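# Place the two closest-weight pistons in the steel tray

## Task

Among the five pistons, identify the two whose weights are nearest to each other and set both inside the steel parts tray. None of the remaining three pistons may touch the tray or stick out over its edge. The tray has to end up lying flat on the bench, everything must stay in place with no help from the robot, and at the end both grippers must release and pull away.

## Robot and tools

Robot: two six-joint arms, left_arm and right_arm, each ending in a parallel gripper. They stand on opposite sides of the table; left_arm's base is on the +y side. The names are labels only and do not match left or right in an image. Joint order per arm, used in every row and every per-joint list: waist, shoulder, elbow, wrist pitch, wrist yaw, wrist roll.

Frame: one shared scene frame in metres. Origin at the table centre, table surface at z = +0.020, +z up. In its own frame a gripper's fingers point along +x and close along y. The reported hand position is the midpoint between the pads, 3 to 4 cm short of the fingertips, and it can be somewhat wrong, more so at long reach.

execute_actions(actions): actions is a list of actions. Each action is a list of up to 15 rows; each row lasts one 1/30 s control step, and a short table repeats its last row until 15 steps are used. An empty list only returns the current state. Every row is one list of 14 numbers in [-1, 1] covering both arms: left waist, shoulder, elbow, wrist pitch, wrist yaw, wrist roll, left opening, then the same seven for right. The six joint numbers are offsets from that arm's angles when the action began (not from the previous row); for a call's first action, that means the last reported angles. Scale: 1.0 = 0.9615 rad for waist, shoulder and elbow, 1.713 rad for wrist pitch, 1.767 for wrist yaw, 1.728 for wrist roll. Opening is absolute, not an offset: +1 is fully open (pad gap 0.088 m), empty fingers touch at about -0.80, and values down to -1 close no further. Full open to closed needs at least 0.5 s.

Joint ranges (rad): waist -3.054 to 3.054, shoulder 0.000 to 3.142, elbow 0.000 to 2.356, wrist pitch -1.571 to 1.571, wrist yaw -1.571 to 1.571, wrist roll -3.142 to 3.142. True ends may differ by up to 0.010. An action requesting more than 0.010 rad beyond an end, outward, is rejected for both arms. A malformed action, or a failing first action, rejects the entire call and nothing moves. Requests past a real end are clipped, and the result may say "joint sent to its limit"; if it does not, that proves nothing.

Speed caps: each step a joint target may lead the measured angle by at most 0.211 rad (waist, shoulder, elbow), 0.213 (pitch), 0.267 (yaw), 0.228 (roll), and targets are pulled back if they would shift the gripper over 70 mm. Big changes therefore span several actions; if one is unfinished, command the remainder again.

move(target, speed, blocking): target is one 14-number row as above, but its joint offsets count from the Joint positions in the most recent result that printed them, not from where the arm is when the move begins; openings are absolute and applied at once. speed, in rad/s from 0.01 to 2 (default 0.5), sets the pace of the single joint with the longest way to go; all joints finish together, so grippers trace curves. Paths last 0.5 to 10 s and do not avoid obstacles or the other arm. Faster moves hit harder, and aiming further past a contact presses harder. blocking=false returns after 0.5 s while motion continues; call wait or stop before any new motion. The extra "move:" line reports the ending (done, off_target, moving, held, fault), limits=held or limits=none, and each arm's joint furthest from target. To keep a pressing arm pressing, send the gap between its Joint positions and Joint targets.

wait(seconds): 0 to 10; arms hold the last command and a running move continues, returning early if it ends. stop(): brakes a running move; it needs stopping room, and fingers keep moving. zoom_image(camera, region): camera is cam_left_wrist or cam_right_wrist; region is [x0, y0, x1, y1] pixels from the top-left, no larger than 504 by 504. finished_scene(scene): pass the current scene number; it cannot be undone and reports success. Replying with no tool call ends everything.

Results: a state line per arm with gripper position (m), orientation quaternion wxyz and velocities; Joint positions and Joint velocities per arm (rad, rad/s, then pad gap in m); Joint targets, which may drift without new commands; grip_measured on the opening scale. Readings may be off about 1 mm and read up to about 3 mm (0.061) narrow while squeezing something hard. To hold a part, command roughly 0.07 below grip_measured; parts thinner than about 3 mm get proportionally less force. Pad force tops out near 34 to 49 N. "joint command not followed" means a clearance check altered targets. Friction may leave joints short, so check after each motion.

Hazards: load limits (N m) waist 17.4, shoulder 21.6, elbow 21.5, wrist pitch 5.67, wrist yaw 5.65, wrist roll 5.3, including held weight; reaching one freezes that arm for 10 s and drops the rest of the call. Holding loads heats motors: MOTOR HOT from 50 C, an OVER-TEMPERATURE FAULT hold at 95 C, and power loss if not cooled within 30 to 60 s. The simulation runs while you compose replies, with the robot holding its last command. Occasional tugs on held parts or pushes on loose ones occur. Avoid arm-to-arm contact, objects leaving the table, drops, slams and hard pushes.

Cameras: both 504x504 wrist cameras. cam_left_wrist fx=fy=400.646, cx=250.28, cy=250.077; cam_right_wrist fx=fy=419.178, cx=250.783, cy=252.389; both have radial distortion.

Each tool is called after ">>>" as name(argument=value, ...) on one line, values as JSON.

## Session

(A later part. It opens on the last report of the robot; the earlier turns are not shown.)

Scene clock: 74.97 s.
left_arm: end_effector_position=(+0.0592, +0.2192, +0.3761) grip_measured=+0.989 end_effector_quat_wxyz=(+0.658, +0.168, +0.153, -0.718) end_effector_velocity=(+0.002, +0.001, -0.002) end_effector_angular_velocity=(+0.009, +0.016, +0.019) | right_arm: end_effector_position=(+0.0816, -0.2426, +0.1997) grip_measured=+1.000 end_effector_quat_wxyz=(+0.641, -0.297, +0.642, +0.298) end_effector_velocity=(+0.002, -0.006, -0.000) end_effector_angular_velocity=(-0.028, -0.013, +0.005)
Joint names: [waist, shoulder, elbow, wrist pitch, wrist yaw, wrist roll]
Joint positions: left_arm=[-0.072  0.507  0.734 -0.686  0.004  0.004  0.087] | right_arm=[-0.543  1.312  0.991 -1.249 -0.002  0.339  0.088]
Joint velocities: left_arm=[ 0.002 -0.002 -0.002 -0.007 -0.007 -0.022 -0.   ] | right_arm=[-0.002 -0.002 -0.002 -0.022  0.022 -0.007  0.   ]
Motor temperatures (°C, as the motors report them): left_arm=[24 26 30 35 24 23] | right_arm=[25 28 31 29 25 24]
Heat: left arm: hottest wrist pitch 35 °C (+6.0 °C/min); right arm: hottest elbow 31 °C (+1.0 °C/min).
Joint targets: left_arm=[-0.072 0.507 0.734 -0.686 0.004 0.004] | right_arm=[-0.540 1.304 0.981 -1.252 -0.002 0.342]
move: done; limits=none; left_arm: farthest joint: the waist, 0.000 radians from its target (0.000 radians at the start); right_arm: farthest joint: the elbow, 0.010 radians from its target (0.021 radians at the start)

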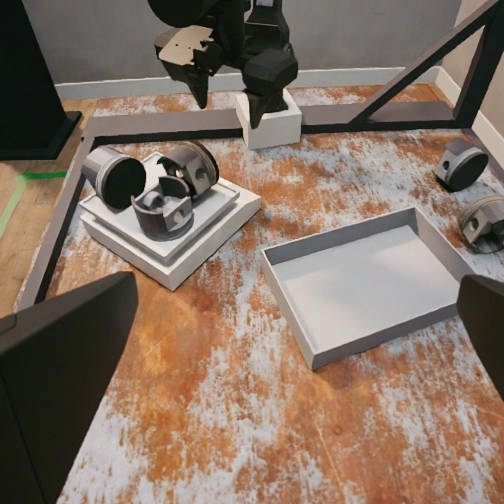

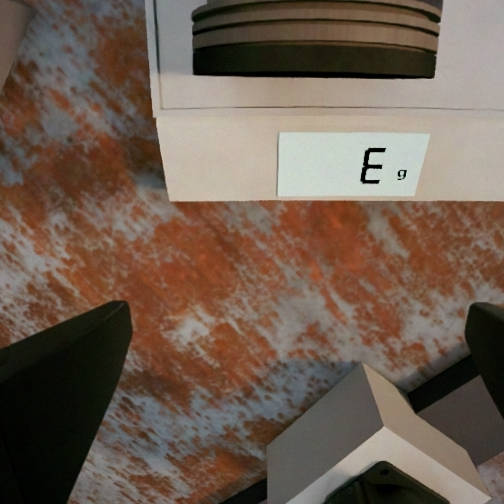

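>>> move(target=[0,0,0,0,0,0,1,-0.1238,0.598,0.6063,-0.008,0.004,-0.0677,0.52], speed=0.6)

Scene clock: 77.17 s.
left_arm: end_effector_position=(+0.0592, +0.2192, +0.3761) grip_measured=+0.989 end_effector_quat_wxyz=(+0.658, +0.168, +0.153, -0.718) end_effector_velocity=(+0.003, +0.001, -0.006) end_effector_angular_velocity=(+0.025, -0.018, +0.014) | right_arm: end_effector_position=(+0.1709, -0.1218, +0.2009) grip_measured=+0.522 end_effector_quat_wxyz=(+0.643, -0.297, +0.640, +0.298) end_effector_velocity=(-0.001, -0.002, -0.001) end_effector_angular_velocity=(-0.008, +0.012, +0.005)
Joint names: [waist, shoulder, elbow, wrist pitch, wrist yaw, wrist roll]
Joint positions: left_arm=[-0.072  0.507  0.734 -0.686  0.004  0.004  0.087] | right_arm=[-0.659  1.871  1.566 -1.261  0.001  0.225  0.065]
Joint velocities: left_arm=[-0.002  0.002 -0.002 -0.022 -0.022  0.007  0.   ] | right_arm=[-0.002  0.002 -0.002 -0.007 -0.007 -0.007 -0.   ]
Motor temperatures (°C, as the motors report them): left_arm=[24 26 30 35 24 23] | right_arm=[25 28 31 29 25 24]
Heat: left arm: hottest wrist pitch 35 °C (+6.1 °C/min); right arm: hottest elbow 31 °C (+1.0 °C/min).
Joint targets: left_arm=[-0.072 0.507 0.734 -0.686 0.004 0.004] | right_arm=[-0.662 1.887 1.574 -1.263 0.006 0.222]
move: off_target (right_arm); limits=none; left_arm: farthest joint: the waist, 0.000 radians from its target (0.000 radians at the start); right_arm: farthest joint: the shoulder, 0.016 radians from its target (0.575 radians at the start)

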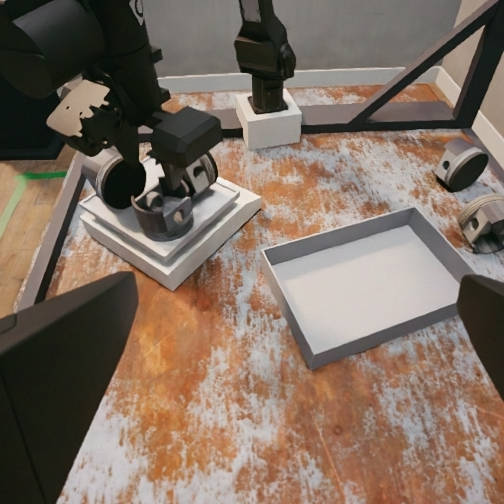

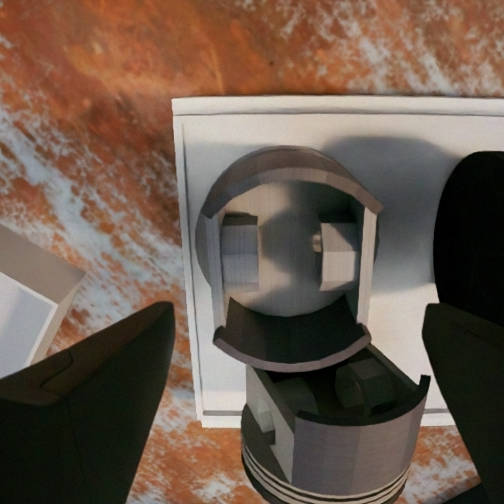

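>>> move(target=[0,0,0,0,0,0,1,0,0.053,-0.1747,0.1115,0,0,0.48], speed=0.2)

Scene clock: 78.93 s.
left_arm: end_effector_position=(+0.0592, +0.2192, +0.3761) grip_measured=+0.989 end_effector_quat_wxyz=(+0.658, +0.168, +0.153, -0.718) end_effector_velocity=(+0.003, -0.001, +0.001) end_effector_angular_velocity=(-0.008, -0.003, +0.021) | right_arm: end_effector_position=(+0.1710, -0.1219, +0.1497) grip_measured=+0.482 end_effector_quat_wxyz=(+0.642, -0.298, +0.641, +0.297) end_effector_velocity=(-0.001, -0.002, +0.000) end_effector_angular_velocity=(-0.003, +0.010, +0.005)
Joint names: [waist, shoulder, elbow, wrist pitch, wrist yaw, wrist roll]
Joint positions: left_arm=[-0.072  0.507  0.734 -0.686  0.004  0.004  0.087] | right_arm=[-0.659  1.906  1.408 -1.072  0.001  0.225  0.063]
Joint velocities: left_arm=[-0.002 -0.002 -0.002  0.007 -0.022 -0.007 -0.   ] | right_arm=[-0.002 -0.002 -0.002 -0.007 -0.007 -0.007 -0.   ]
Motor temperatures (°C, as the motors report them): left_arm=[24 26 30 35 24 23] | right_arm=[25 28 31 28 25 24]
Heat: left arm: hottest wrist pitch 35 °C (+6.0 °C/min); right arm: hottest elbow 31 °C (+1.0 °C/min).
Joint targets: left_arm=[-0.072 0.507 0.734 -0.686 0.004 0.004] | right_arm=[-0.659 1.922 1.398 -1.070 0.001 0.225]
move: off_target (right_arm); limits=none; left_arm: farthest joint: the waist, 0.000 radians from its target (0.000 radians at the start); right_arm: farthest joint: the shoulder, 0.015 radians from its target (0.051 radians at the start)

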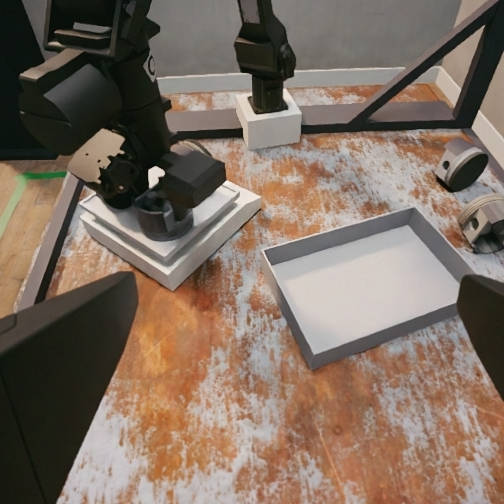

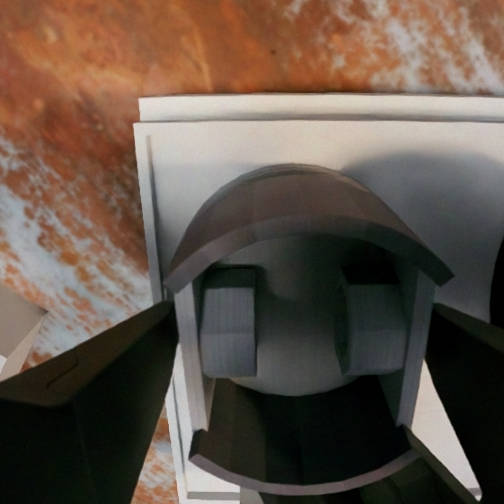

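>>> execute_actions(actions=[[[0,0,0,0,0,0,1,0,0,0,0,0,0,0.45],[0,0,0,0,0,0,1,0,0,0,0,0,0,0.42],[0,0,0,0,0,0,1,0,0,0,0,0,0,0.40],[0,0,0,0,0,0,1,0,0,0,0,0,0,0.38],[0,0,0,0,0,0,1,0,0,0,0,0,0,0.36],[0,0,0,0,0,0,1,0,0,0,0,0,0,0.34],[0,0,0,0,0,0,1,0,0,0,0,0,0,0.32],[0,0,0,0,0,0,1,0,0,0,0,0,0,0.30],[0,0,0,0,0,0,1,0,0,0,0,0,0,0.28],[0,0,0,0,0,0,1,0,0,0,0,0,0,0.26],[0,0,0,0,0,0,1,0,0,0,0,0,0,0.23],[0,0,0,0,0,0,1,0,0,0,0,0,0,0.2]]])

>>> move(target=[0,0,0,0,0,0,1,0,-0.051,0.2997,-0.1816,0,0,0.2], speed=0.35)

>>> move(target=[0,0,0,0,0,0,1,0.284,-0.495,-0.502,0.009,0,0.826,0.2], speed=0.9)

Scene clock: 80.90 s.
left_arm: end_effector_position=(+0.0592, +0.2192, +0.3761) grip_measured=+0.989 end_effector_quat_wxyz=(+0.658, +0.168, +0.153, -0.718) end_effector_velocity=(+0.001, +0.000, -0.003) end_effector_angular_velocity=(+0.014, +0.015, +0.014) | right_arm: end_effector_position=(+0.1710, -0.1219, +0.1496) grip_measured=+0.287 end_effector_quat_wxyz=(+0.642, -0.298, +0.641, +0.297) end_effector_velocity=(-0.001, -0.006, +0.000) end_effector_angular_velocity=(-0.023, +0.004, +0.034)
Joint names: [waist, shoulder, elbow, wrist pitch, wrist yaw, wrist roll]
Joint positions: left_arm=[-0.072  0.507  0.734 -0.686  0.004  0.004  0.087] | right_arm=[-0.659  1.906  1.407 -1.072  0.001  0.225  0.053]
Joint velocities: left_arm=[-0.002  0.002 -0.002 -0.007 -0.007 -0.022 -0.   ] | right_arm=[-0.002 -0.002 -0.002 -0.022  0.007 -0.037 -0.   ]
Motor temperatures (°C, as the motors report them): left_arm=[24 26 30 35 24 23] | right_arm=[25 29 31 28 25 24]
Heat: left arm: hottest wrist pitch 35 °C (+5.0 °C/min); right arm: hottest elbow 31 °C (+1.0 °C/min).
Joint targets: left_arm=[-0.072 0.507 0.734 -0.686 0.004 0.004] | right_arm=[-0.659 1.906 1.408 -1.072 0.001 0.225]

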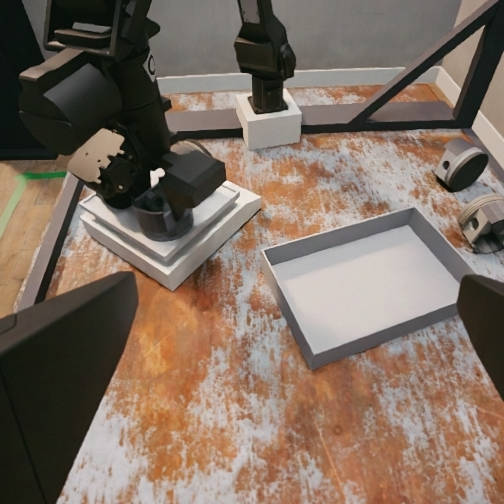

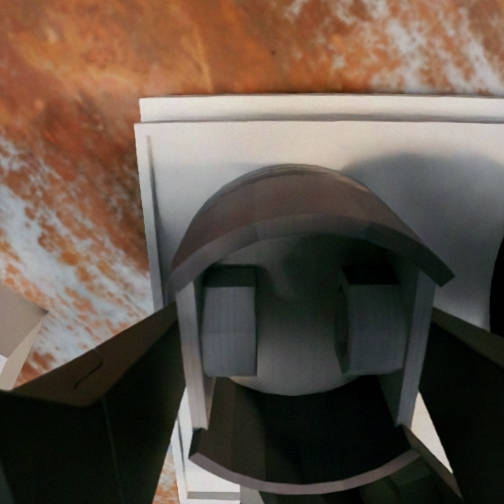

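Scene clock: 82.37 s.
left_arm: end_effector_position=(+0.0592, +0.2192, +0.3761) grip_measured=+0.989 end_effector_quat_wxyz=(+0.658, +0.168, +0.153, -0.718) end_effector_velocity=(-0.001, +0.003, -0.005) end_effector_angular_velocity=(+0.022, -0.005, -0.012) | right_arm: end_effector_position=(+0.1709, -0.1220, +0.2292) grip_measured=+0.287 end_effector_quat_wxyz=(+0.642, -0.298, +0.641, +0.297) end_effector_velocity=(-0.004, -0.004, +0.002) end_effector_angular_velocity=(-0.012, +0.014, +0.010)
Joint names: [waist, shoulder, elbow, wrist pitch, wrist yaw, wrist roll]
Joint positions: left_arm=[-0.072  0.507  0.734 -0.686  0.004  0.004  0.087] | right_arm=[-0.659  1.874  1.683 -1.38   0.001  0.225  0.053]
Joint velocities: left_arm=[-0.002 -0.002 -0.002 -0.022  0.007  0.007  0.   ] | right_arm=[ 0.002 -0.007 -0.002 -0.022 -0.007 -0.007 -0.   ]
Motor temperatures (°C, as the motors report them): left_arm=[24 26 31 35 24 23] | right_arm=[25 29 31 28 25 24]
Heat: left arm: hottest wrist pitch 35 °C (+5.1 °C/min); right arm: hottest elbow 31 °C (+1.0 °C/min).
Joint targets: left_arm=[-0.072 0.507 0.734 -0.686 0.004 0.004] | right_arm=[-0.659 1.857 1.696 -1.383 0.001 0.225]
move: off_target (right_arm); limits=none; left_arm: farthest joint: the waist, 0.000 radians from its target (0.000 radians at the start); right_arm: farthest joint: the shoulder, 0.017 radians from its target (0.050 radians at the start)

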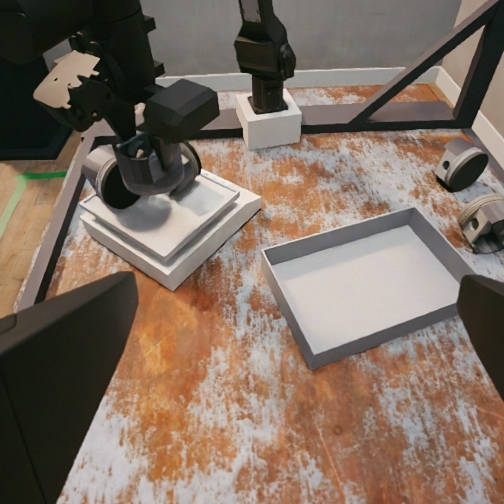

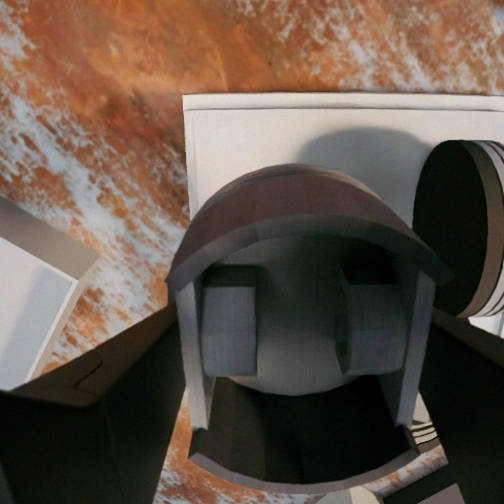

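Scene clock: 84.70 s.
left_arm: end_effector_position=(+0.0592, +0.2192, +0.3761) grip_measured=+0.989 end_effector_quat_wxyz=(+0.658, +0.168, +0.153, -0.718) end_effector_velocity=(+0.002, +0.003, -0.004) end_effector_angular_velocity=(+0.017, +0.002, +0.012) | right_arm: end_effector_position=(+0.0573, -0.2083, +0.2342) grip_measured=+0.287 end_effector_quat_wxyz=(+0.700, +0.101, +0.700, -0.101) end_effector_velocity=(-0.001, -0.002, -0.000) end_effector_angular_velocity=(-0.006, +0.009, +0.005)
Joint names: [waist, shoulder, elbow, wrist pitch, wrist yaw, wrist roll]
Joint positions: left_arm=[-0.072  0.507  0.734 -0.686  0.004  0.004  0.087] | right_arm=[-0.39   1.412  1.206 -1.366  0.001  1.649  0.053]
Joint velocities: left_arm=[ 0.002 -0.007 -0.002 -0.022 -0.007 -0.007 -0.   ] | right_arm=[-0.002 -0.002 -0.002 -0.007 -0.007 -0.007  0.   ]
Motor temperatures (°C, as the motors report them): left_arm=[24 26 31 35 24 23] | right_arm=[25 29 32 28 25 24]
Heat: left arm: hottest wrist pitch 35 °C (+5.0 °C/min); right arm: hottest elbow 32 °C (+2.0 °C/min).
Joint targets: left_arm=[-0.072 0.507 0.734 -0.686 0.004 0.004] | right_arm=[-0.386 1.398 1.200 -1.365 0.001 1.652]
move: off_target (right_arm); limits=none; left_arm: farthest joint: the waist, 0.000 radians from its target (0.000 radians at the start); right_arm: farthest joint: the shoulder, 0.014 radians from its target (0.476 radians at the start)

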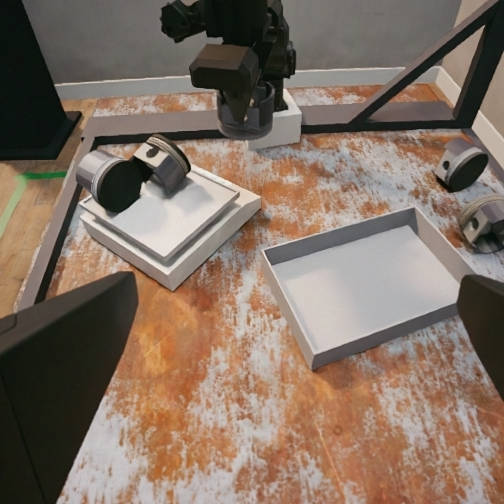

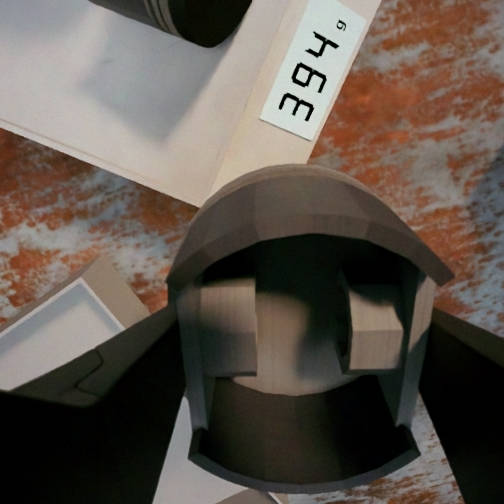

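>>> move(target=[0,0,0,0,0,0,1,0.6477,0.059,-0.607,0.367,0,-0.55,0.2], speed=0.6)

Scene clock: 87.97 s.
left_arm: end_effector_position=(+0.0592, +0.2192, +0.3761) grip_measured=+0.989 end_effector_quat_wxyz=(+0.658, +0.168, +0.153, -0.718) end_effector_velocity=(+0.003, +0.002, -0.005) end_effector_angular_velocity=(+0.023, +0.008, +0.027) | right_arm: end_effector_position=(-0.0701, -0.2500, +0.0862) grip_measured=+0.287 end_effector_quat_wxyz=(+0.567, -0.423, +0.567, +0.422) end_effector_velocity=(+0.003, -0.003, -0.001) end_effector_angular_velocity=(-0.008, -0.012, +0.005)
Joint names: [waist, shoulder, elbow, wrist pitch, wrist yaw, wrist roll]
Joint positions: left_arm=[-0.072  0.507  0.734 -0.686  0.004  0.004  0.087] | right_arm=[ 0.229  1.462  0.628 -0.739  0.001  0.702  0.053]
Joint velocities: left_arm=[-0.002 -0.002 -0.002 -0.022 -0.022 -0.022 -0.   ] | right_arm=[-0.002 -0.002 -0.007 -0.007  0.007 -0.007 -0.   ]
Motor temperatures (°C, as the motors report them): left_arm=[24 26 31 35 24 23] | right_arm=[25 29 31 28 25 24]
Heat: left arm: hottest wrist pitch 35 °C (+4.0 °C/min); right arm: hottest elbow 31 °C (+1.0 °C/min).
Joint targets: left_arm=[-0.072 0.507 0.734 -0.686 0.004 0.004] | right_arm=[0.233 1.468 0.623 -0.737 0.001 0.699]
move: done; limits=none; left_arm: farthest joint: the waist, 0.000 radians from its target (0.000 radians at the start); right_arm: farthest joint: the shoulder, 0.007 radians from its target (0.057 radians at the start)

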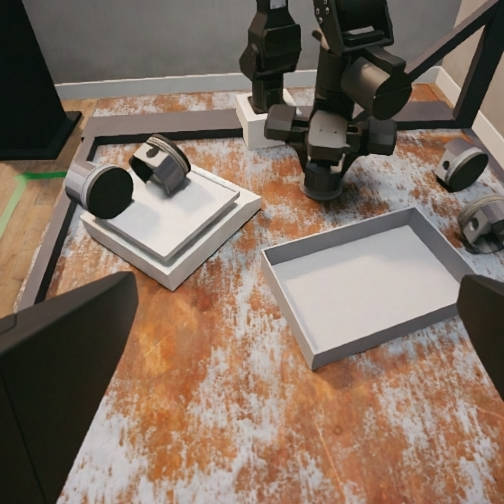

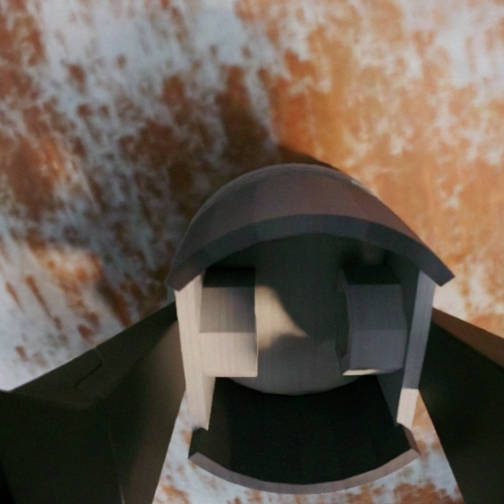

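>>> move(target=[0,0,0,0,0,0,1,0,0.0218,-0.0177,0.0175,0,0,0.2], speed=0.04)

Scene clock: 89.30 s.
left_arm: end_effector_position=(+0.0592, +0.2192, +0.3761) grip_measured=+0.989 end_effector_quat_wxyz=(+0.658, +0.168, +0.153, -0.718) end_effector_velocity=(+0.001, +0.002, -0.005) end_effector_angular_velocity=(+0.023, +0.015, +0.014) | right_arm: end_effector_position=(-0.0707, -0.2487, +0.0834) grip_measured=+0.287 end_effector_quat_wxyz=(+0.568, -0.421, +0.566, +0.424) end_effector_velocity=(+0.001, -0.003, -0.001) end_effector_angular_velocity=(-0.014, +0.002, +0.005)
Joint names: [waist, shoulder, elbow, wrist pitch, wrist yaw, wrist roll]
Joint positions: left_arm=[-0.072  0.507  0.734 -0.686  0.004  0.004  0.087] | right_arm=[ 0.229  1.469  0.621 -0.718  0.001  0.702  0.053]
Joint velocities: left_arm=[-0.002 -0.002 -0.002 -0.022 -0.007 -0.022  0.   ] | right_arm=[-0.002  0.002 -0.002 -0.007 -0.007 -0.007 -0.   ]
Motor temperatures (°C, as the motors report them): left_arm=[24 26 31 35 24 23] | right_arm=[25 29 31 28 25 24]
Heat: left arm: hottest wrist pitch 35 °C (+4.1 °C/min); right arm: hottest elbow 31 °C (+1.0 °C/min).
Joint targets: left_arm=[-0.072 0.507 0.734 -0.686 0.004 0.004] | right_arm=[0.229 1.483 0.611 -0.709 0.001 0.702]
move: off_target (right_arm); limits=none; left_arm: farthest joint: the waist, 0.000 radians from its target (0.000 radians at the start); right_arm: farthest joint: the shoulder, 0.014 radians from its target (0.021 radians at the start)

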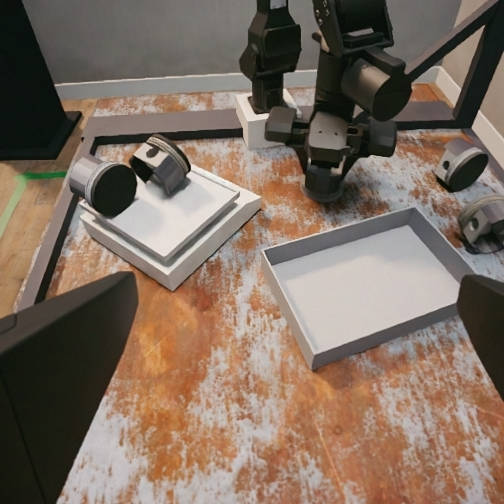

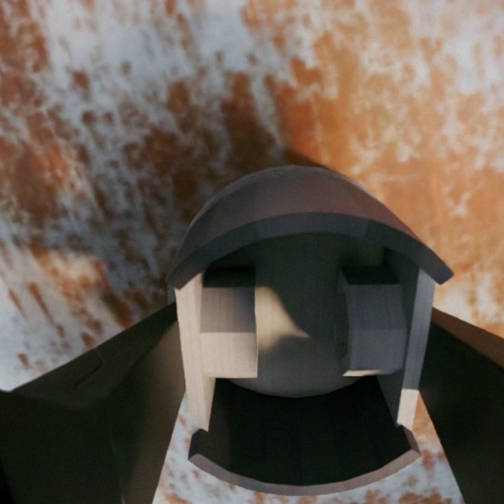

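>>> execute_actions(actions=[[[0,0,0,0,0,0,1,0,0.005,-0.004,0,0,0,0.24],[0,0,0,0,0,0,1,0,0.005,-0.004,0,0,0,0.26],[0,0,0,0,0,0,1,0,0.005,-0.004,0,0,0,0.28],[0,0,0,0,0,0,1,0,0.005,-0.004,0,0,0,0.30],[0,0,0,0,0,0,1,0,0.005,-0.004,0,0,0,0.32],[0,0,0,0,0,0,1,0,0.004,-0.003,0,0,0,0.34],[0,0,0,0,0,0,1,0,0.002,-0.002,0,0,0,0.37],[0,0,0,0,0,0,1,0,0,0,0,0,0,0.40],[0,0,0,0,0,0,1,0,0,0,0,0,0,0.44],[0,0,0,0,0,0,1,0,0,0,0,0,0,0.48],[0,0,0,0,0,0,1,0,0,0,0,0,0,0.52],[0,0,0,0,0,0,1,0,0,0,0,0,0,0.57],[0,0,0,0,0,0,1,0,0,0,0,0,0,0.62],[0,0,0,0,0,0,1,0,0,0,0,0,0,0.66],[0,0,0,0,0,0,1,0,0,0,0,0,0,0.7]]])

>>> move(target=[0,0,0,0,0,0,1,0,-0.113,0.139,-0.136,0,0,1], speed=0.4)

>>> move(target=[0,0,0,0,0,0,1,0.6537,0.682,0.8643,-0.1086,0,-0.02,1], speed=0.8)

Scene clock: 90.90 s.
left_arm: end_effector_position=(+0.0592, +0.2192, +0.3761) grip_measured=+0.989 end_effector_quat_wxyz=(+0.658, +0.168, +0.153, -0.718) end_effector_velocity=(+0.001, +0.001, -0.002) end_effector_angular_velocity=(+0.008, +0.003, +0.007) | right_arm: end_effector_position=(-0.0707, -0.2487, +0.0834) grip_measured=+0.573 end_effector_quat_wxyz=(+0.568, -0.420, +0.566, +0.424) end_effector_velocity=(+0.002, -0.001, +0.001) end_effector_angular_velocity=(+0.001, -0.008, +0.005)
Joint names: [waist, shoulder, elbow, wrist pitch, wrist yaw, wrist roll]
Joint positions: left_arm=[-0.072  0.507  0.734 -0.686  0.004  0.004  0.087] | right_arm=[ 0.229  1.469  0.621 -0.717  0.001  0.702  0.067]
Joint velocities: left_arm=[-0.002 -0.002 -0.002 -0.007 -0.007 -0.007 -0.   ] | right_arm=[-0.002 -0.007 -0.002 -0.007  0.007 -0.007  0.058]
Motor temperatures (°C, as the motors report them): left_arm=[24 26 31 35 24 23] | right_arm=[25 29 31 28 25 24]
Heat: left arm: hottest wrist pitch 35 °C (+4.0 °C/min); right arm: hottest elbow 31 °C (+0.0 °C/min).
Joint targets: left_arm=[-0.072 0.507 0.734 -0.686 0.004 0.004] | right_arm=[0.229 1.469 0.621 -0.718 0.001 0.702]

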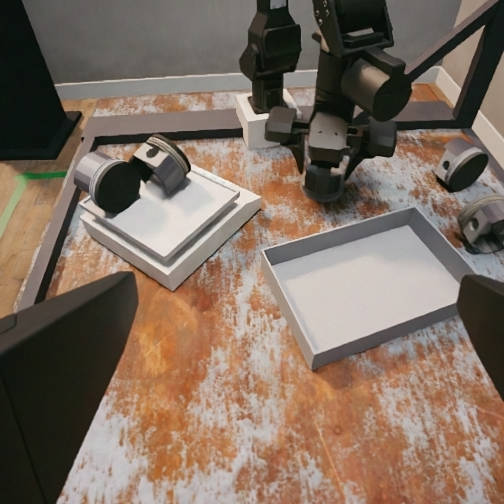

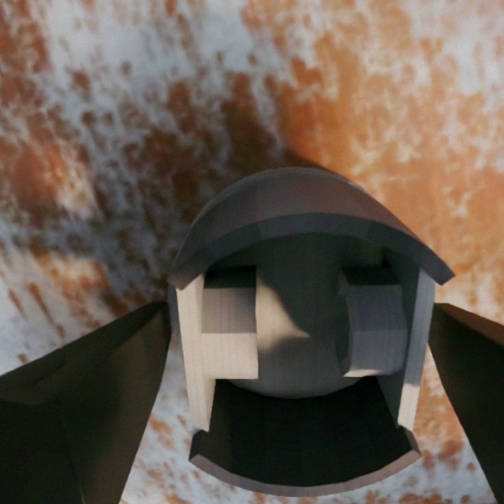

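Scene clock: 92.07 s.
left_arm: end_effector_position=(+0.0592, +0.2192, +0.3761) grip_measured=+0.989 end_effector_quat_wxyz=(+0.658, +0.168, +0.153, -0.718) end_effector_velocity=(+0.001, +0.002, -0.006) end_effector_angular_velocity=(+0.028, +0.014, +0.014) | right_arm: end_effector_position=(-0.0707, -0.2486, +0.1296) grip_measured=+1.000 end_effector_quat_wxyz=(+0.568, -0.422, +0.567, +0.423) end_effector_velocity=(-0.000, -0.001, +0.002) end_effector_angular_velocity=(-0.001, +0.008, +0.005)
Joint names: [waist, shoulder, elbow, wrist pitch, wrist yaw, wrist roll]
Joint positions: left_arm=[-0.072  0.507  0.734 -0.686  0.004  0.004  0.087] | right_arm=[ 0.229  1.369  0.747 -0.947  0.001  0.702  0.088]
Joint velocities: left_arm=[-0.002  0.002 -0.002 -0.022 -0.007 -0.022 -0.   ] | right_arm=[-0.002 -0.007  0.002 -0.007 -0.007 -0.007  0.   ]
Motor temperatures (°C, as the motors report them): left_arm=[24 26 31 35 24 23] | right_arm=[25 29 31 28 25 24]
Heat: left arm: hottest wrist pitch 35 °C (+4.0 °C/min); right arm: hottest elbow 31 °C (+0.0 °C/min).
Joint targets: left_arm=[-0.072 0.507 0.734 -0.686 0.004 0.004] | right_arm=[0.229 1.361 0.755 -0.950 0.001 0.702]
move: done; limits=none; left_arm: farthest joint: the waist, 0.000 radians from its target (0.000 radians at the start); right_arm: farthest joint: the shoulder, 0.009 radians from its target (0.109 radians at the start)

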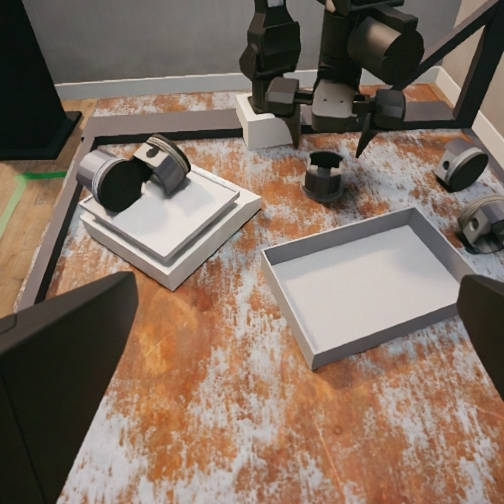

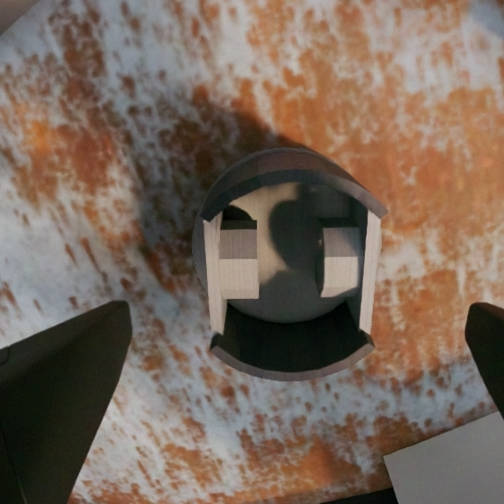

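Scene clock: 93.80 s.
left_arm: end_effector_position=(+0.0592, +0.2192, +0.3761) grip_measured=+0.989 end_effector_quat_wxyz=(+0.658, +0.168, +0.153, -0.718) end_effector_velocity=(-0.000, +0.001, -0.002) end_effector_angular_velocity=(+0.008, +0.003, +0.002) | right_arm: end_effector_position=(-0.3170, -0.2400, +0.1548) grip_measured=+1.000 end_effector_quat_wxyz=(+0.401, -0.582, +0.400, +0.584) end_effector_velocity=(+0.001, -0.001, +0.001) end_effector_angular_velocity=(-0.008, +0.002, +0.005)
Joint names: [waist, shoulder, elbow, wrist pitch, wrist yaw, wrist roll]
Joint positions: left_arm=[-0.072  0.507  0.734 -0.686  0.004  0.004  0.087] | right_arm=[ 0.855  2.007  1.57  -1.131  0.001  0.67   0.088]
Joint velocities: left_arm=[-0.007 -0.002 -0.002 -0.007 -0.007 -0.007 -0.   ] | right_arm=[-0.002 -0.002  0.002 -0.007 -0.007 -0.007  0.   ]
Motor temperatures (°C, as the motors report them): left_arm=[24 26 31 35 24 23] | right_arm=[25 29 32 28 25 24]
Heat: left arm: hottest wrist pitch 35 °C (+4.0 °C/min); right arm: hottest elbow 32 °C (+1.0 °C/min).
Joint targets: left_arm=[-0.072 0.507 0.734 -0.686 0.004 0.004] | right_arm=[0.858 2.025 1.578 -1.133 0.001 0.667]
move: off_target (right_arm); limits=none; left_arm: farthest joint: the waist, 0.000 radians from its target (0.000 radians at the start); right_arm: farthest joint: the shoulder, 0.018 radians from its target (0.656 radians at the start)

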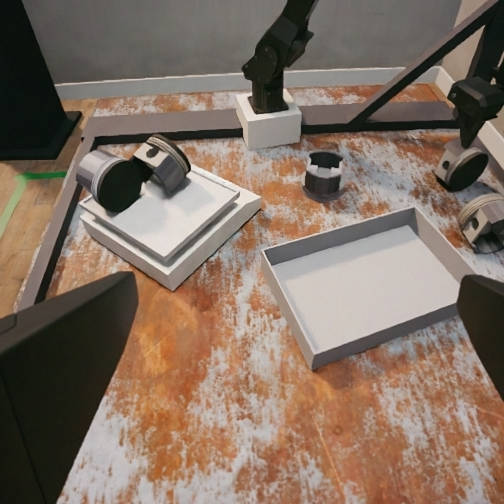

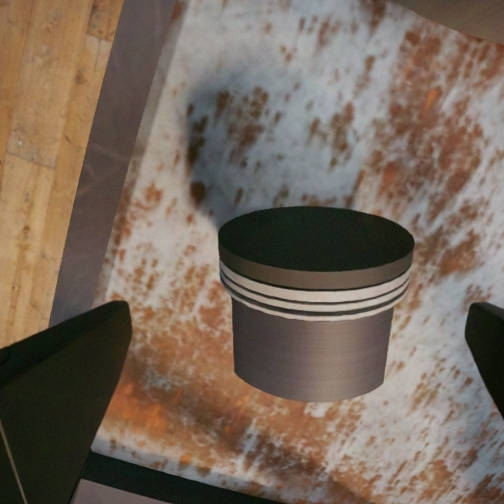

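>>> move(target=[0,0,0,0,0,0,1,-0.008,0.0684,-0.2744,0.1762,0,0.017,1], speed=0.3)

Scene clock: 96.17 s.
left_arm: end_effector_position=(+0.0592, +0.2192, +0.3761) grip_measured=+0.989 end_effector_quat_wxyz=(+0.658, +0.168, +0.153, -0.718) end_effector_velocity=(+0.001, -0.000, +0.001) end_effector_angular_velocity=(-0.007, +0.004, +0.007) | right_arm: end_effector_position=(-0.3028, -0.2467, +0.0769) grip_measured=+1.000 end_effector_quat_wxyz=(+0.410, -0.578, +0.409, +0.576) end_effector_velocity=(+0.000, -0.001, -0.001) end_effector_angular_velocity=(-0.005, +0.006, -0.024)
Joint names: [waist, shoulder, elbow, wrist pitch, wrist yaw, wrist roll]
Joint positions: left_arm=[-0.072  0.507  0.734 -0.686  0.004  0.004  0.087] | right_arm=[ 0.851  2.058  1.315 -0.832  0.001  0.697  0.088]
Joint velocities: left_arm=[-0.002 -0.002 -0.002  0.007 -0.007 -0.007 -0.   ] | right_arm=[-0.002 -0.002 -0.007  0.007 -0.007  0.022  0.   ]
Motor temperatures (°C, as the motors report them): left_arm=[24 26 31 35 24 23] | right_arm=[25 29 32 28 25 24]
Heat: left arm: hottest wrist pitch 35 °C (+3.0 °C/min); right arm: hottest elbow 32 °C (+2.0 °C/min).
Joint targets: left_arm=[-0.072 0.507 0.734 -0.686 0.004 0.004] | right_arm=[0.847 2.073 1.306 -0.830 0.001 0.700]
move: off_target (right_arm); limits=none; left_arm: farthest joint: the waist, 0.000 radians from its target (0.000 radians at the start); right_arm: farthest joint: the shoulder, 0.015 radians from its target (0.066 radians at the start)

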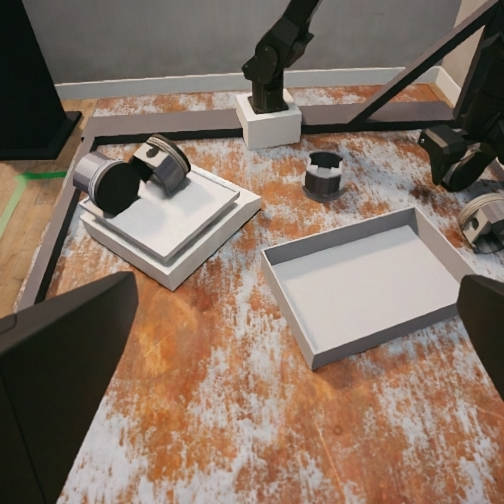

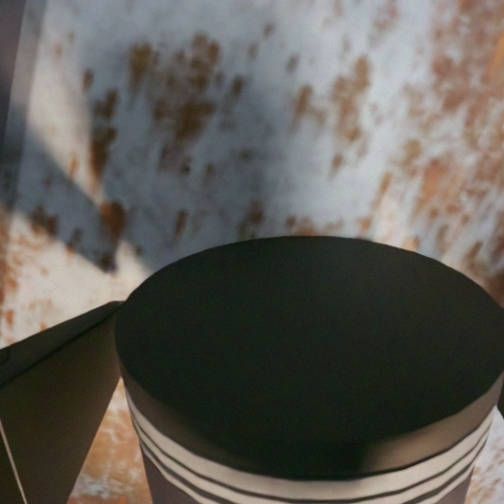

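>>> execute_actions(actions=[[[0,0,0,0,0,0,1,0,0,0,0,0,0,0.95],[0,0,0,0,0,0,1,0,0,0,0,0,0,0.91],[0,0,0,0,0,0,1,0,0,0,0,0,0,0.87],[0,0,0,0,0,0,1,0,0,0,0,0,0,0.83],[0,0,0,0,0,0,1,0,0,0,0,0,0,0.80],[0,0,0,0,0,0,1,0,0,0,0,0,0,0.77],[0,0,0,0,0,0,1,0,0,0,0,0,0,0.75],[0,0,0,0,0,0,1,0,0,0,0,0,0,0.73],[0,0,0,0,0,0,1,0,0,0,0,0,0,0.71],[0,0,0,0,0,0,1,0,0,0,0,0,0,0.69],[0,0,0,0,0,0,1,0,0,0,0,0,0,0.66],[0,0,0,0,0,0,1,0,0,0,0,0,0,0.63],[0,0,0,0,0,0,1,0,0,0,0,0,0,0.59],[0,0,0,0,0,0,1,0,0,0,0,0,0,0.55],[0,0,0,0,0,0,1,0,0,0,0,0,0,0.5]]])

Scene clock: 99.77 s.
left_arm: end_effector_position=(+0.0592, +0.2192, +0.3761) grip_measured=+0.989 end_effector_quat_wxyz=(+0.658, +0.168, +0.153, -0.718) end_effector_velocity=(-0.001, +0.001, -0.002) end_effector_angular_velocity=(+0.008, +0.009, -0.001) | right_arm: end_effector_position=(-0.3029, -0.2466, +0.0769) grip_measured=+0.618 end_effector_quat_wxyz=(+0.410, -0.577, +0.409, +0.576) end_effector_velocity=(-0.001, +0.003, +0.001) end_effector_angular_velocity=(+0.013, +0.007, +0.005)
Joint names: [waist, shoulder, elbow, wrist pitch, wrist yaw, wrist roll]
Joint positions: left_arm=[-0.072  0.507  0.734 -0.686  0.004  0.004  0.087] | right_arm=[ 0.851  2.058  1.315 -0.831  0.001  0.697  0.069]
Joint velocities: left_arm=[ 0.002 -0.002 -0.002 -0.007  0.007 -0.007 -0.   ] | right_arm=[-0.002 -0.002  0.002  0.007  0.007 -0.007 -0.049]
Motor temperatures (°C, as the motors report them): left_arm=[24 26 31 36 24 23] | right_arm=[25 29 31 28 25 24]
Heat: left arm: hottest wrist pitch 36 °C (+4.0 °C/min); right arm: hottest elbow 31 °C (+1.0 °C/min).
Joint targets: left_arm=[-0.072 0.507 0.734 -0.686 0.004 0.004] | right_arm=[0.851 2.058 1.316 -0.832 0.001 0.697]

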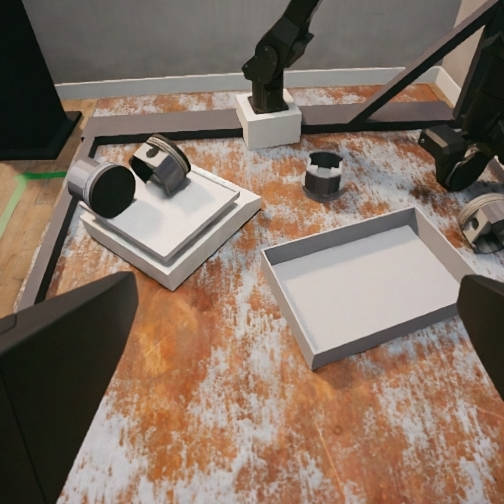

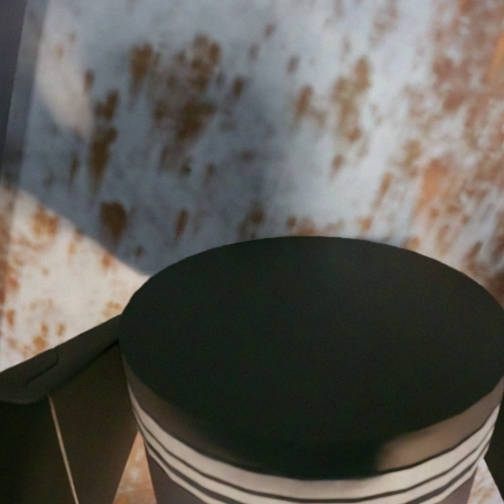

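>>> move(target=[0,0,0,0,0,0,1,0,-0.1448,0.1942,-0.172,0,0,0.5], speed=0.4)

>>> move(target=[0,0,0,0,0,0,1,-0.9,0,0,0,0,0.45,0.5], speed=0.7)

Scene clock: 101.57 s.
left_arm: end_effector_position=(+0.0592, +0.2192, +0.3761) grip_measured=+0.989 end_effector_quat_wxyz=(+0.658, +0.168, +0.153, -0.718) end_effector_velocity=(+0.003, +0.001, -0.002) end_effector_angular_velocity=(+0.006, -0.017, +0.014) | right_arm: end_effector_position=(-0.3009, -0.2478, +0.1602) grip_measured=+0.597 end_effector_quat_wxyz=(+0.410, -0.575, +0.409, +0.578) end_effector_velocity=(+0.002, -0.001, +0.002) end_effector_angular_velocity=(-0.007, +0.002, +0.020)
Joint names: [waist, shoulder, elbow, wrist pitch, wrist yaw, wrist roll]
Joint positions: left_arm=[-0.072  0.507  0.734 -0.686  0.004  0.004  0.087] | right_arm=[ 0.851  1.935  1.491 -1.123  0.001  0.697  0.068]
Joint velocities: left_arm=[-0.002 -0.002 -0.002 -0.007 -0.022  0.007 -0.   ] | right_arm=[-0.002 -0.007 -0.002 -0.007 -0.007 -0.022 -0.   ]
Motor temperatures (°C, as the motors report them): left_arm=[24 26 31 36 24 23] | right_arm=[25 30 32 28 25 24]
Heat: left arm: hottest wrist pitch 36 °C (+4.0 °C/min); right arm: hottest elbow 32 °C (+2.0 °C/min).
Joint targets: left_arm=[-0.072 0.507 0.734 -0.686 0.004 0.004] | right_arm=[0.851 1.918 1.502 -1.126 0.001 0.697]
move: off_target (right_arm); limits=none; left_arm: farthest joint: the waist, 0.000 radians from its target (0.000 radians at the start); right_arm: farthest joint: the shoulder, 0.017 radians from its target (0.139 radians at the start)

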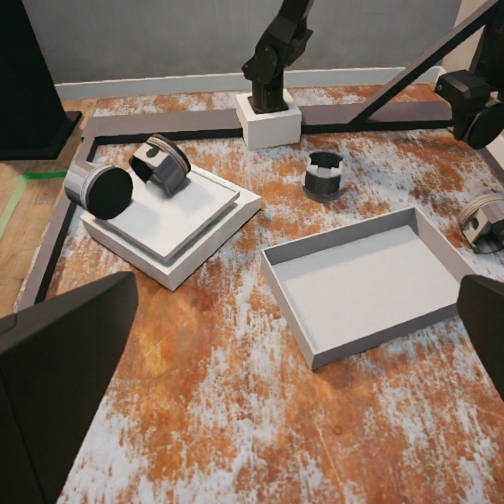

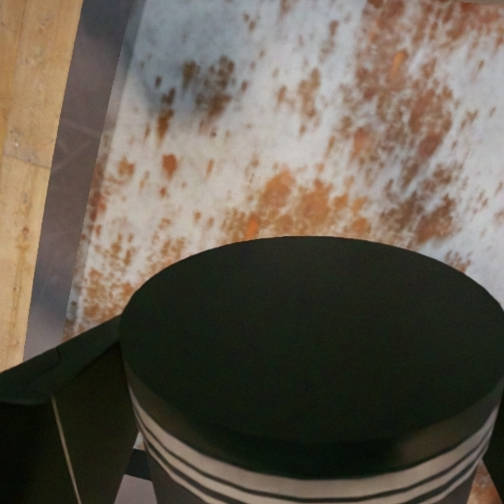

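Scene clock: 103.50 s.
left_arm: end_effector_position=(+0.0592, +0.2192, +0.3761) grip_measured=+0.989 end_effector_quat_wxyz=(+0.658, +0.168, +0.153, -0.718) end_effector_velocity=(+0.003, +0.001, -0.002) end_effector_angular_velocity=(+0.007, -0.004, +0.021) | right_arm: end_effector_position=(-0.0514, -0.0768, +0.1602) grip_measured=+0.597 end_effector_quat_wxyz=(+0.701, -0.094, +0.700, +0.096) end_effector_velocity=(+0.000, -0.002, +0.002) end_effector_angular_velocity=(-0.004, +0.007, -0.010)
Joint names: [waist, shoulder, elbow, wrist pitch, wrist yaw, wrist roll]
Joint positions: left_arm=[-0.072  0.507  0.734 -0.686  0.004  0.004  0.087] | right_arm=[-0.012  1.935  1.491 -1.123  0.001  1.471  0.068]
Joint velocities: left_arm=[-0.002 -0.002 -0.002 -0.007 -0.022 -0.007 -0.   ] | right_arm=[-0.002 -0.007 -0.002 -0.007 -0.007  0.007 -0.   ]
Motor temperatures (°C, as the motors report them): left_arm=[24 26 31 36 24 23] | right_arm=[25 30 32 28 25 24]
Heat: left arm: hottest wrist pitch 36 °C (+4.0 °C/min); right arm: hottest elbow 32 °C (+1.0 °C/min).
Joint targets: left_arm=[-0.072 0.507 0.734 -0.686 0.004 0.004] | right_arm=[-0.015 1.935 1.491 -1.123 0.001 1.474]
move: done; limits=none; left_arm: farthest joint: the waist, 0.000 radians from its target (0.000 radians at the start); right_arm: farthest joint: the wrist roll, 0.004 radians from its target (0.778 radians at the start)

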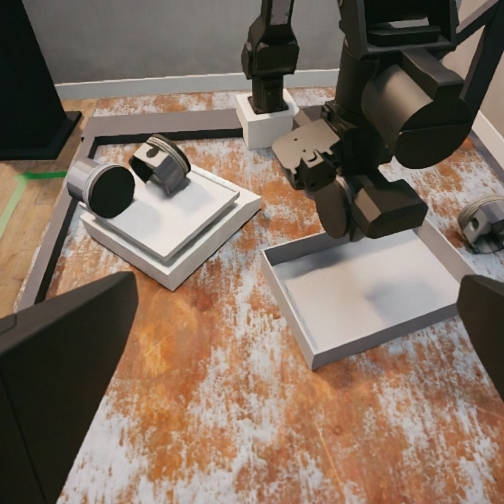

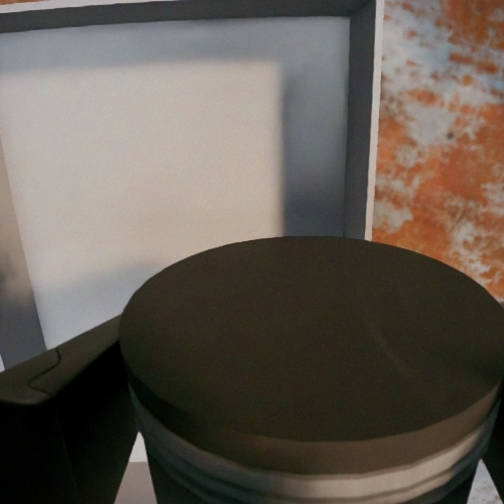

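>>> move(target=[0,0,0,0,0,0,1,-0.707,0,0,-0.003,0,0.1725,0.5], speed=0.6)

Scene clock: 105.70 s.
left_arm: end_effector_position=(+0.0592, +0.2192, +0.3761) grip_measured=+0.989 end_effector_quat_wxyz=(+0.658, +0.168, +0.153, -0.718) end_effector_velocity=(+0.001, +0.001, -0.004) end_effector_angular_velocity=(+0.011, -0.011, +0.001) | right_arm: end_effector_position=(+0.1851, -0.1177, +0.1602) grip_measured=+0.597 end_effector_quat_wxyz=(+0.664, +0.243, +0.664, -0.243) end_effector_velocity=(-0.003, -0.001, +0.000) end_effector_angular_velocity=(+0.004, +0.023, +0.005)
Joint names: [waist, shoulder, elbow, wrist pitch, wrist yaw, wrist roll]
Joint positions: left_arm=[-0.072  0.507  0.734 -0.686  0.004  0.004  0.087] | right_arm=[-0.688  1.935  1.491 -1.126  0.001  1.766  0.068]
Joint velocities: left_arm=[-0.002 -0.002 -0.007 -0.007 -0.007  0.007 -0.   ] | right_arm=[-0.002 -0.002 -0.002 -0.007 -0.022 -0.007 -0.   ]
Motor temperatures (°C, as the motors report them): left_arm=[24 26 31 36 24 23] | right_arm=[25 31 32 28 25 24]
Heat: left arm: hottest wrist pitch 36 °C (+3.0 °C/min); right arm: hottest elbow 32 °C (+1.0 °C/min).
Joint targets: left_arm=[-0.072 0.507 0.734 -0.686 0.004 0.004] | right_arm=[-0.691 1.935 1.491 -1.128 0.001 1.769]
move: done; limits=none; left_arm: farthest joint: the waist, 0.000 radians from its target (0.000 radians at the start); right_arm: farthest joint: the waist, 0.003 radians from its target (0.680 radians at the start)

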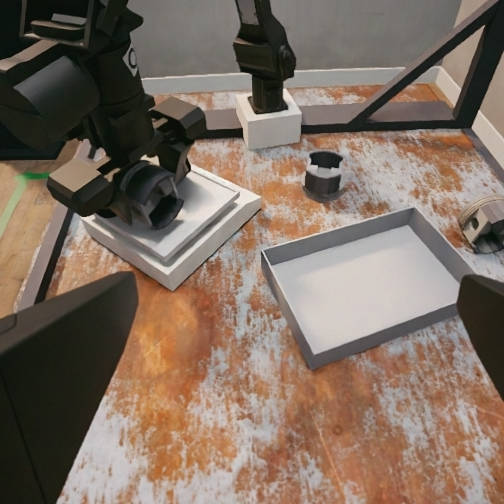

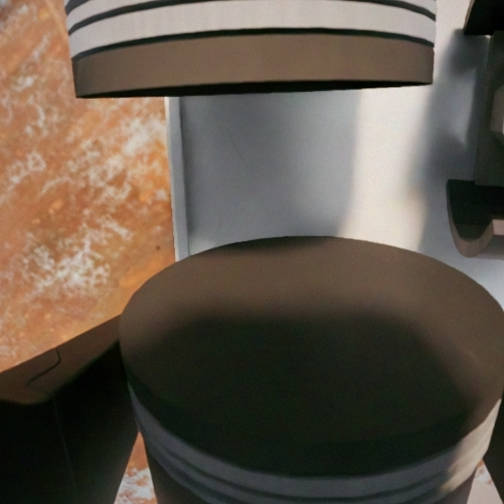

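>>> move(target=[0,0,0,0,0,0,1,0.010,0.062,-0.0133,0.032,0,0.0055,0.5], speed=0.07)

Scene clock: 107.70 s.
left_arm: end_effector_position=(+0.0592, +0.2192, +0.3761) grip_measured=+0.989 end_effector_quat_wxyz=(+0.658, +0.168, +0.153, -0.718) end_effector_velocity=(-0.003, -0.001, -0.000) end_effector_angular_velocity=(-0.002, +0.010, -0.011) | right_arm: end_effector_position=(+0.1871, -0.1097, +0.1418) grip_measured=+0.597 end_effector_quat_wxyz=(+0.664, +0.242, +0.664, -0.244) end_effector_velocity=(+0.000, +0.001, +0.000) end_effector_angular_velocity=(+0.010, +0.003, +0.005)
Joint names: [waist, shoulder, elbow, wrist pitch, wrist yaw, wrist roll]
Joint positions: left_arm=[-0.072  0.507  0.734 -0.686  0.004  0.004  0.087] | right_arm=[-0.683  1.984  1.483 -1.073  0.001  1.772  0.068]
Joint velocities: left_arm=[-0.007  0.002 -0.002  0.007  0.007 -0.007 -0.   ] | right_arm=[-0.002 -0.002 -0.002  0.007 -0.007 -0.007 -0.   ]
Motor temperatures (°C, as the motors report them): left_arm=[24 26 31 36 24 23] | right_arm=[25 31 32 28 25 24]
Heat: left arm: hottest wrist pitch 36 °C (+3.0 °C/min); right arm: hottest elbow 32 °C (+1.0 °C/min).
Joint targets: left_arm=[-0.072 0.507 0.734 -0.686 0.004 0.004] | right_arm=[-0.679 1.995 1.478 -1.071 0.001 1.775]
move: off_target (right_arm); limits=none; left_arm: farthest joint: the waist, 0.000 radians from its target (0.000 radians at the start); right_arm: farthest joint: the shoulder, 0.011 radians from its target (0.059 radians at the start)

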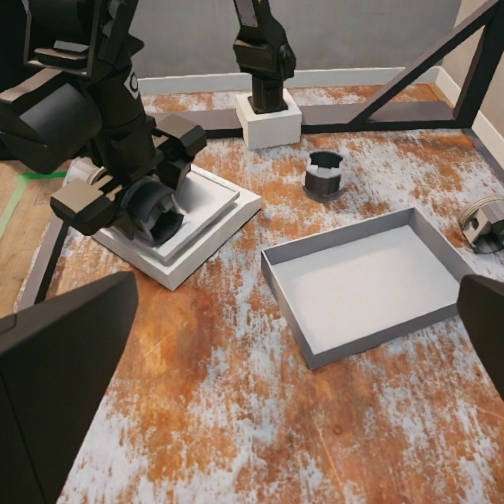

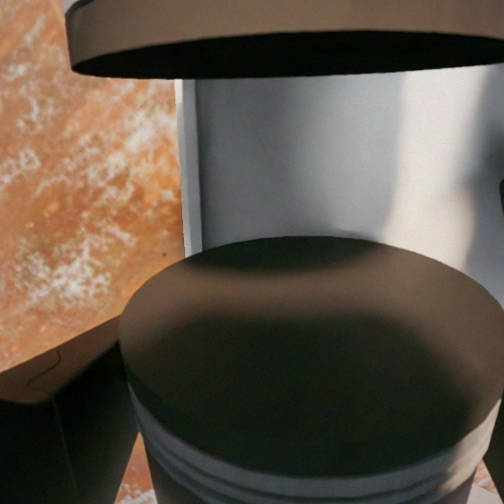

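Lower ~4 mm.

>>> move(target=[0,0,0,0,0,0,1,0,0.0165,-0.0156,0.0115,0,0,0.5], speed=0.03)

Scene clock: 108.80 s.
left_arm: end_effector_position=(+0.0592, +0.2192, +0.3761) grip_measured=+0.989 end_effector_quat_wxyz=(+0.658, +0.168, +0.153, -0.718) end_effector_velocity=(+0.001, +0.001, -0.002) end_effector_angular_velocity=(+0.008, +0.003, +0.007) | right_arm: end_effector_position=(+0.1878, -0.1084, +0.1401) grip_measured=+0.597 end_effector_quat_wxyz=(+0.665, +0.245, +0.663, -0.241) end_effector_velocity=(+0.002, -0.001, -0.001) end_effector_angular_velocity=(-0.001, -0.008, -0.010)
Joint names: [waist, shoulder, elbow, wrist pitch, wrist yaw, wrist roll]
Joint positions: left_arm=[-0.072  0.507  0.734 -0.686  0.004  0.004  0.087] | right_arm=[-0.683  1.984  1.477 -1.058  0.001  1.772  0.068]
Joint velocities: left_arm=[-0.002 -0.002 -0.002 -0.007 -0.007 -0.007 -0.   ] | right_arm=[-0.002 -0.002 -0.007  0.007  0.007  0.007 -0.   ]
Motor temperatures (°C, as the motors report them): left_arm=[24 26 31 36 24 23] | right_arm=[25 31 32 28 25 24]
Heat: left arm: hottest wrist pitch 36 °C (+3.0 °C/min); right arm: hottest elbow 32 °C (+1.0 °C/min).
Joint targets: left_arm=[-0.072 0.507 0.734 -0.686 0.004 0.004] | right_arm=[-0.683 2.000 1.469 -1.053 0.001 1.772]
move: off_target (right_arm); limits=none; left_arm: farthest joint: the waist, 0.000 radians from its target (0.000 radians at the start); right_arm: farthest joint: the shoulder, 0.016 radians from its target (0.016 radians at the start)

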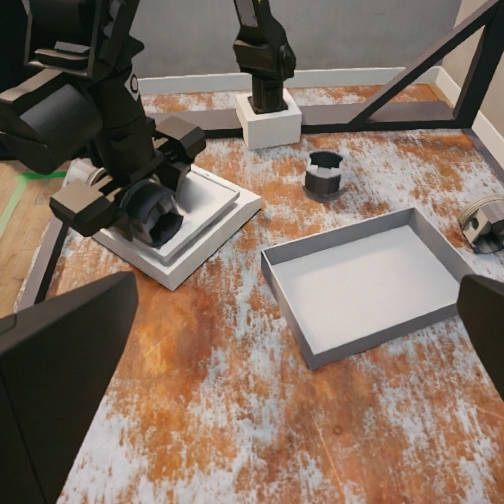

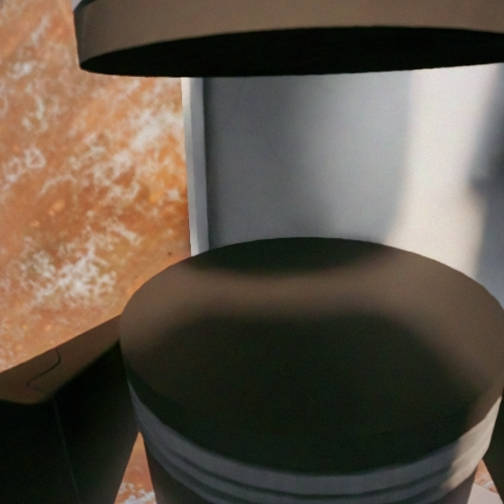

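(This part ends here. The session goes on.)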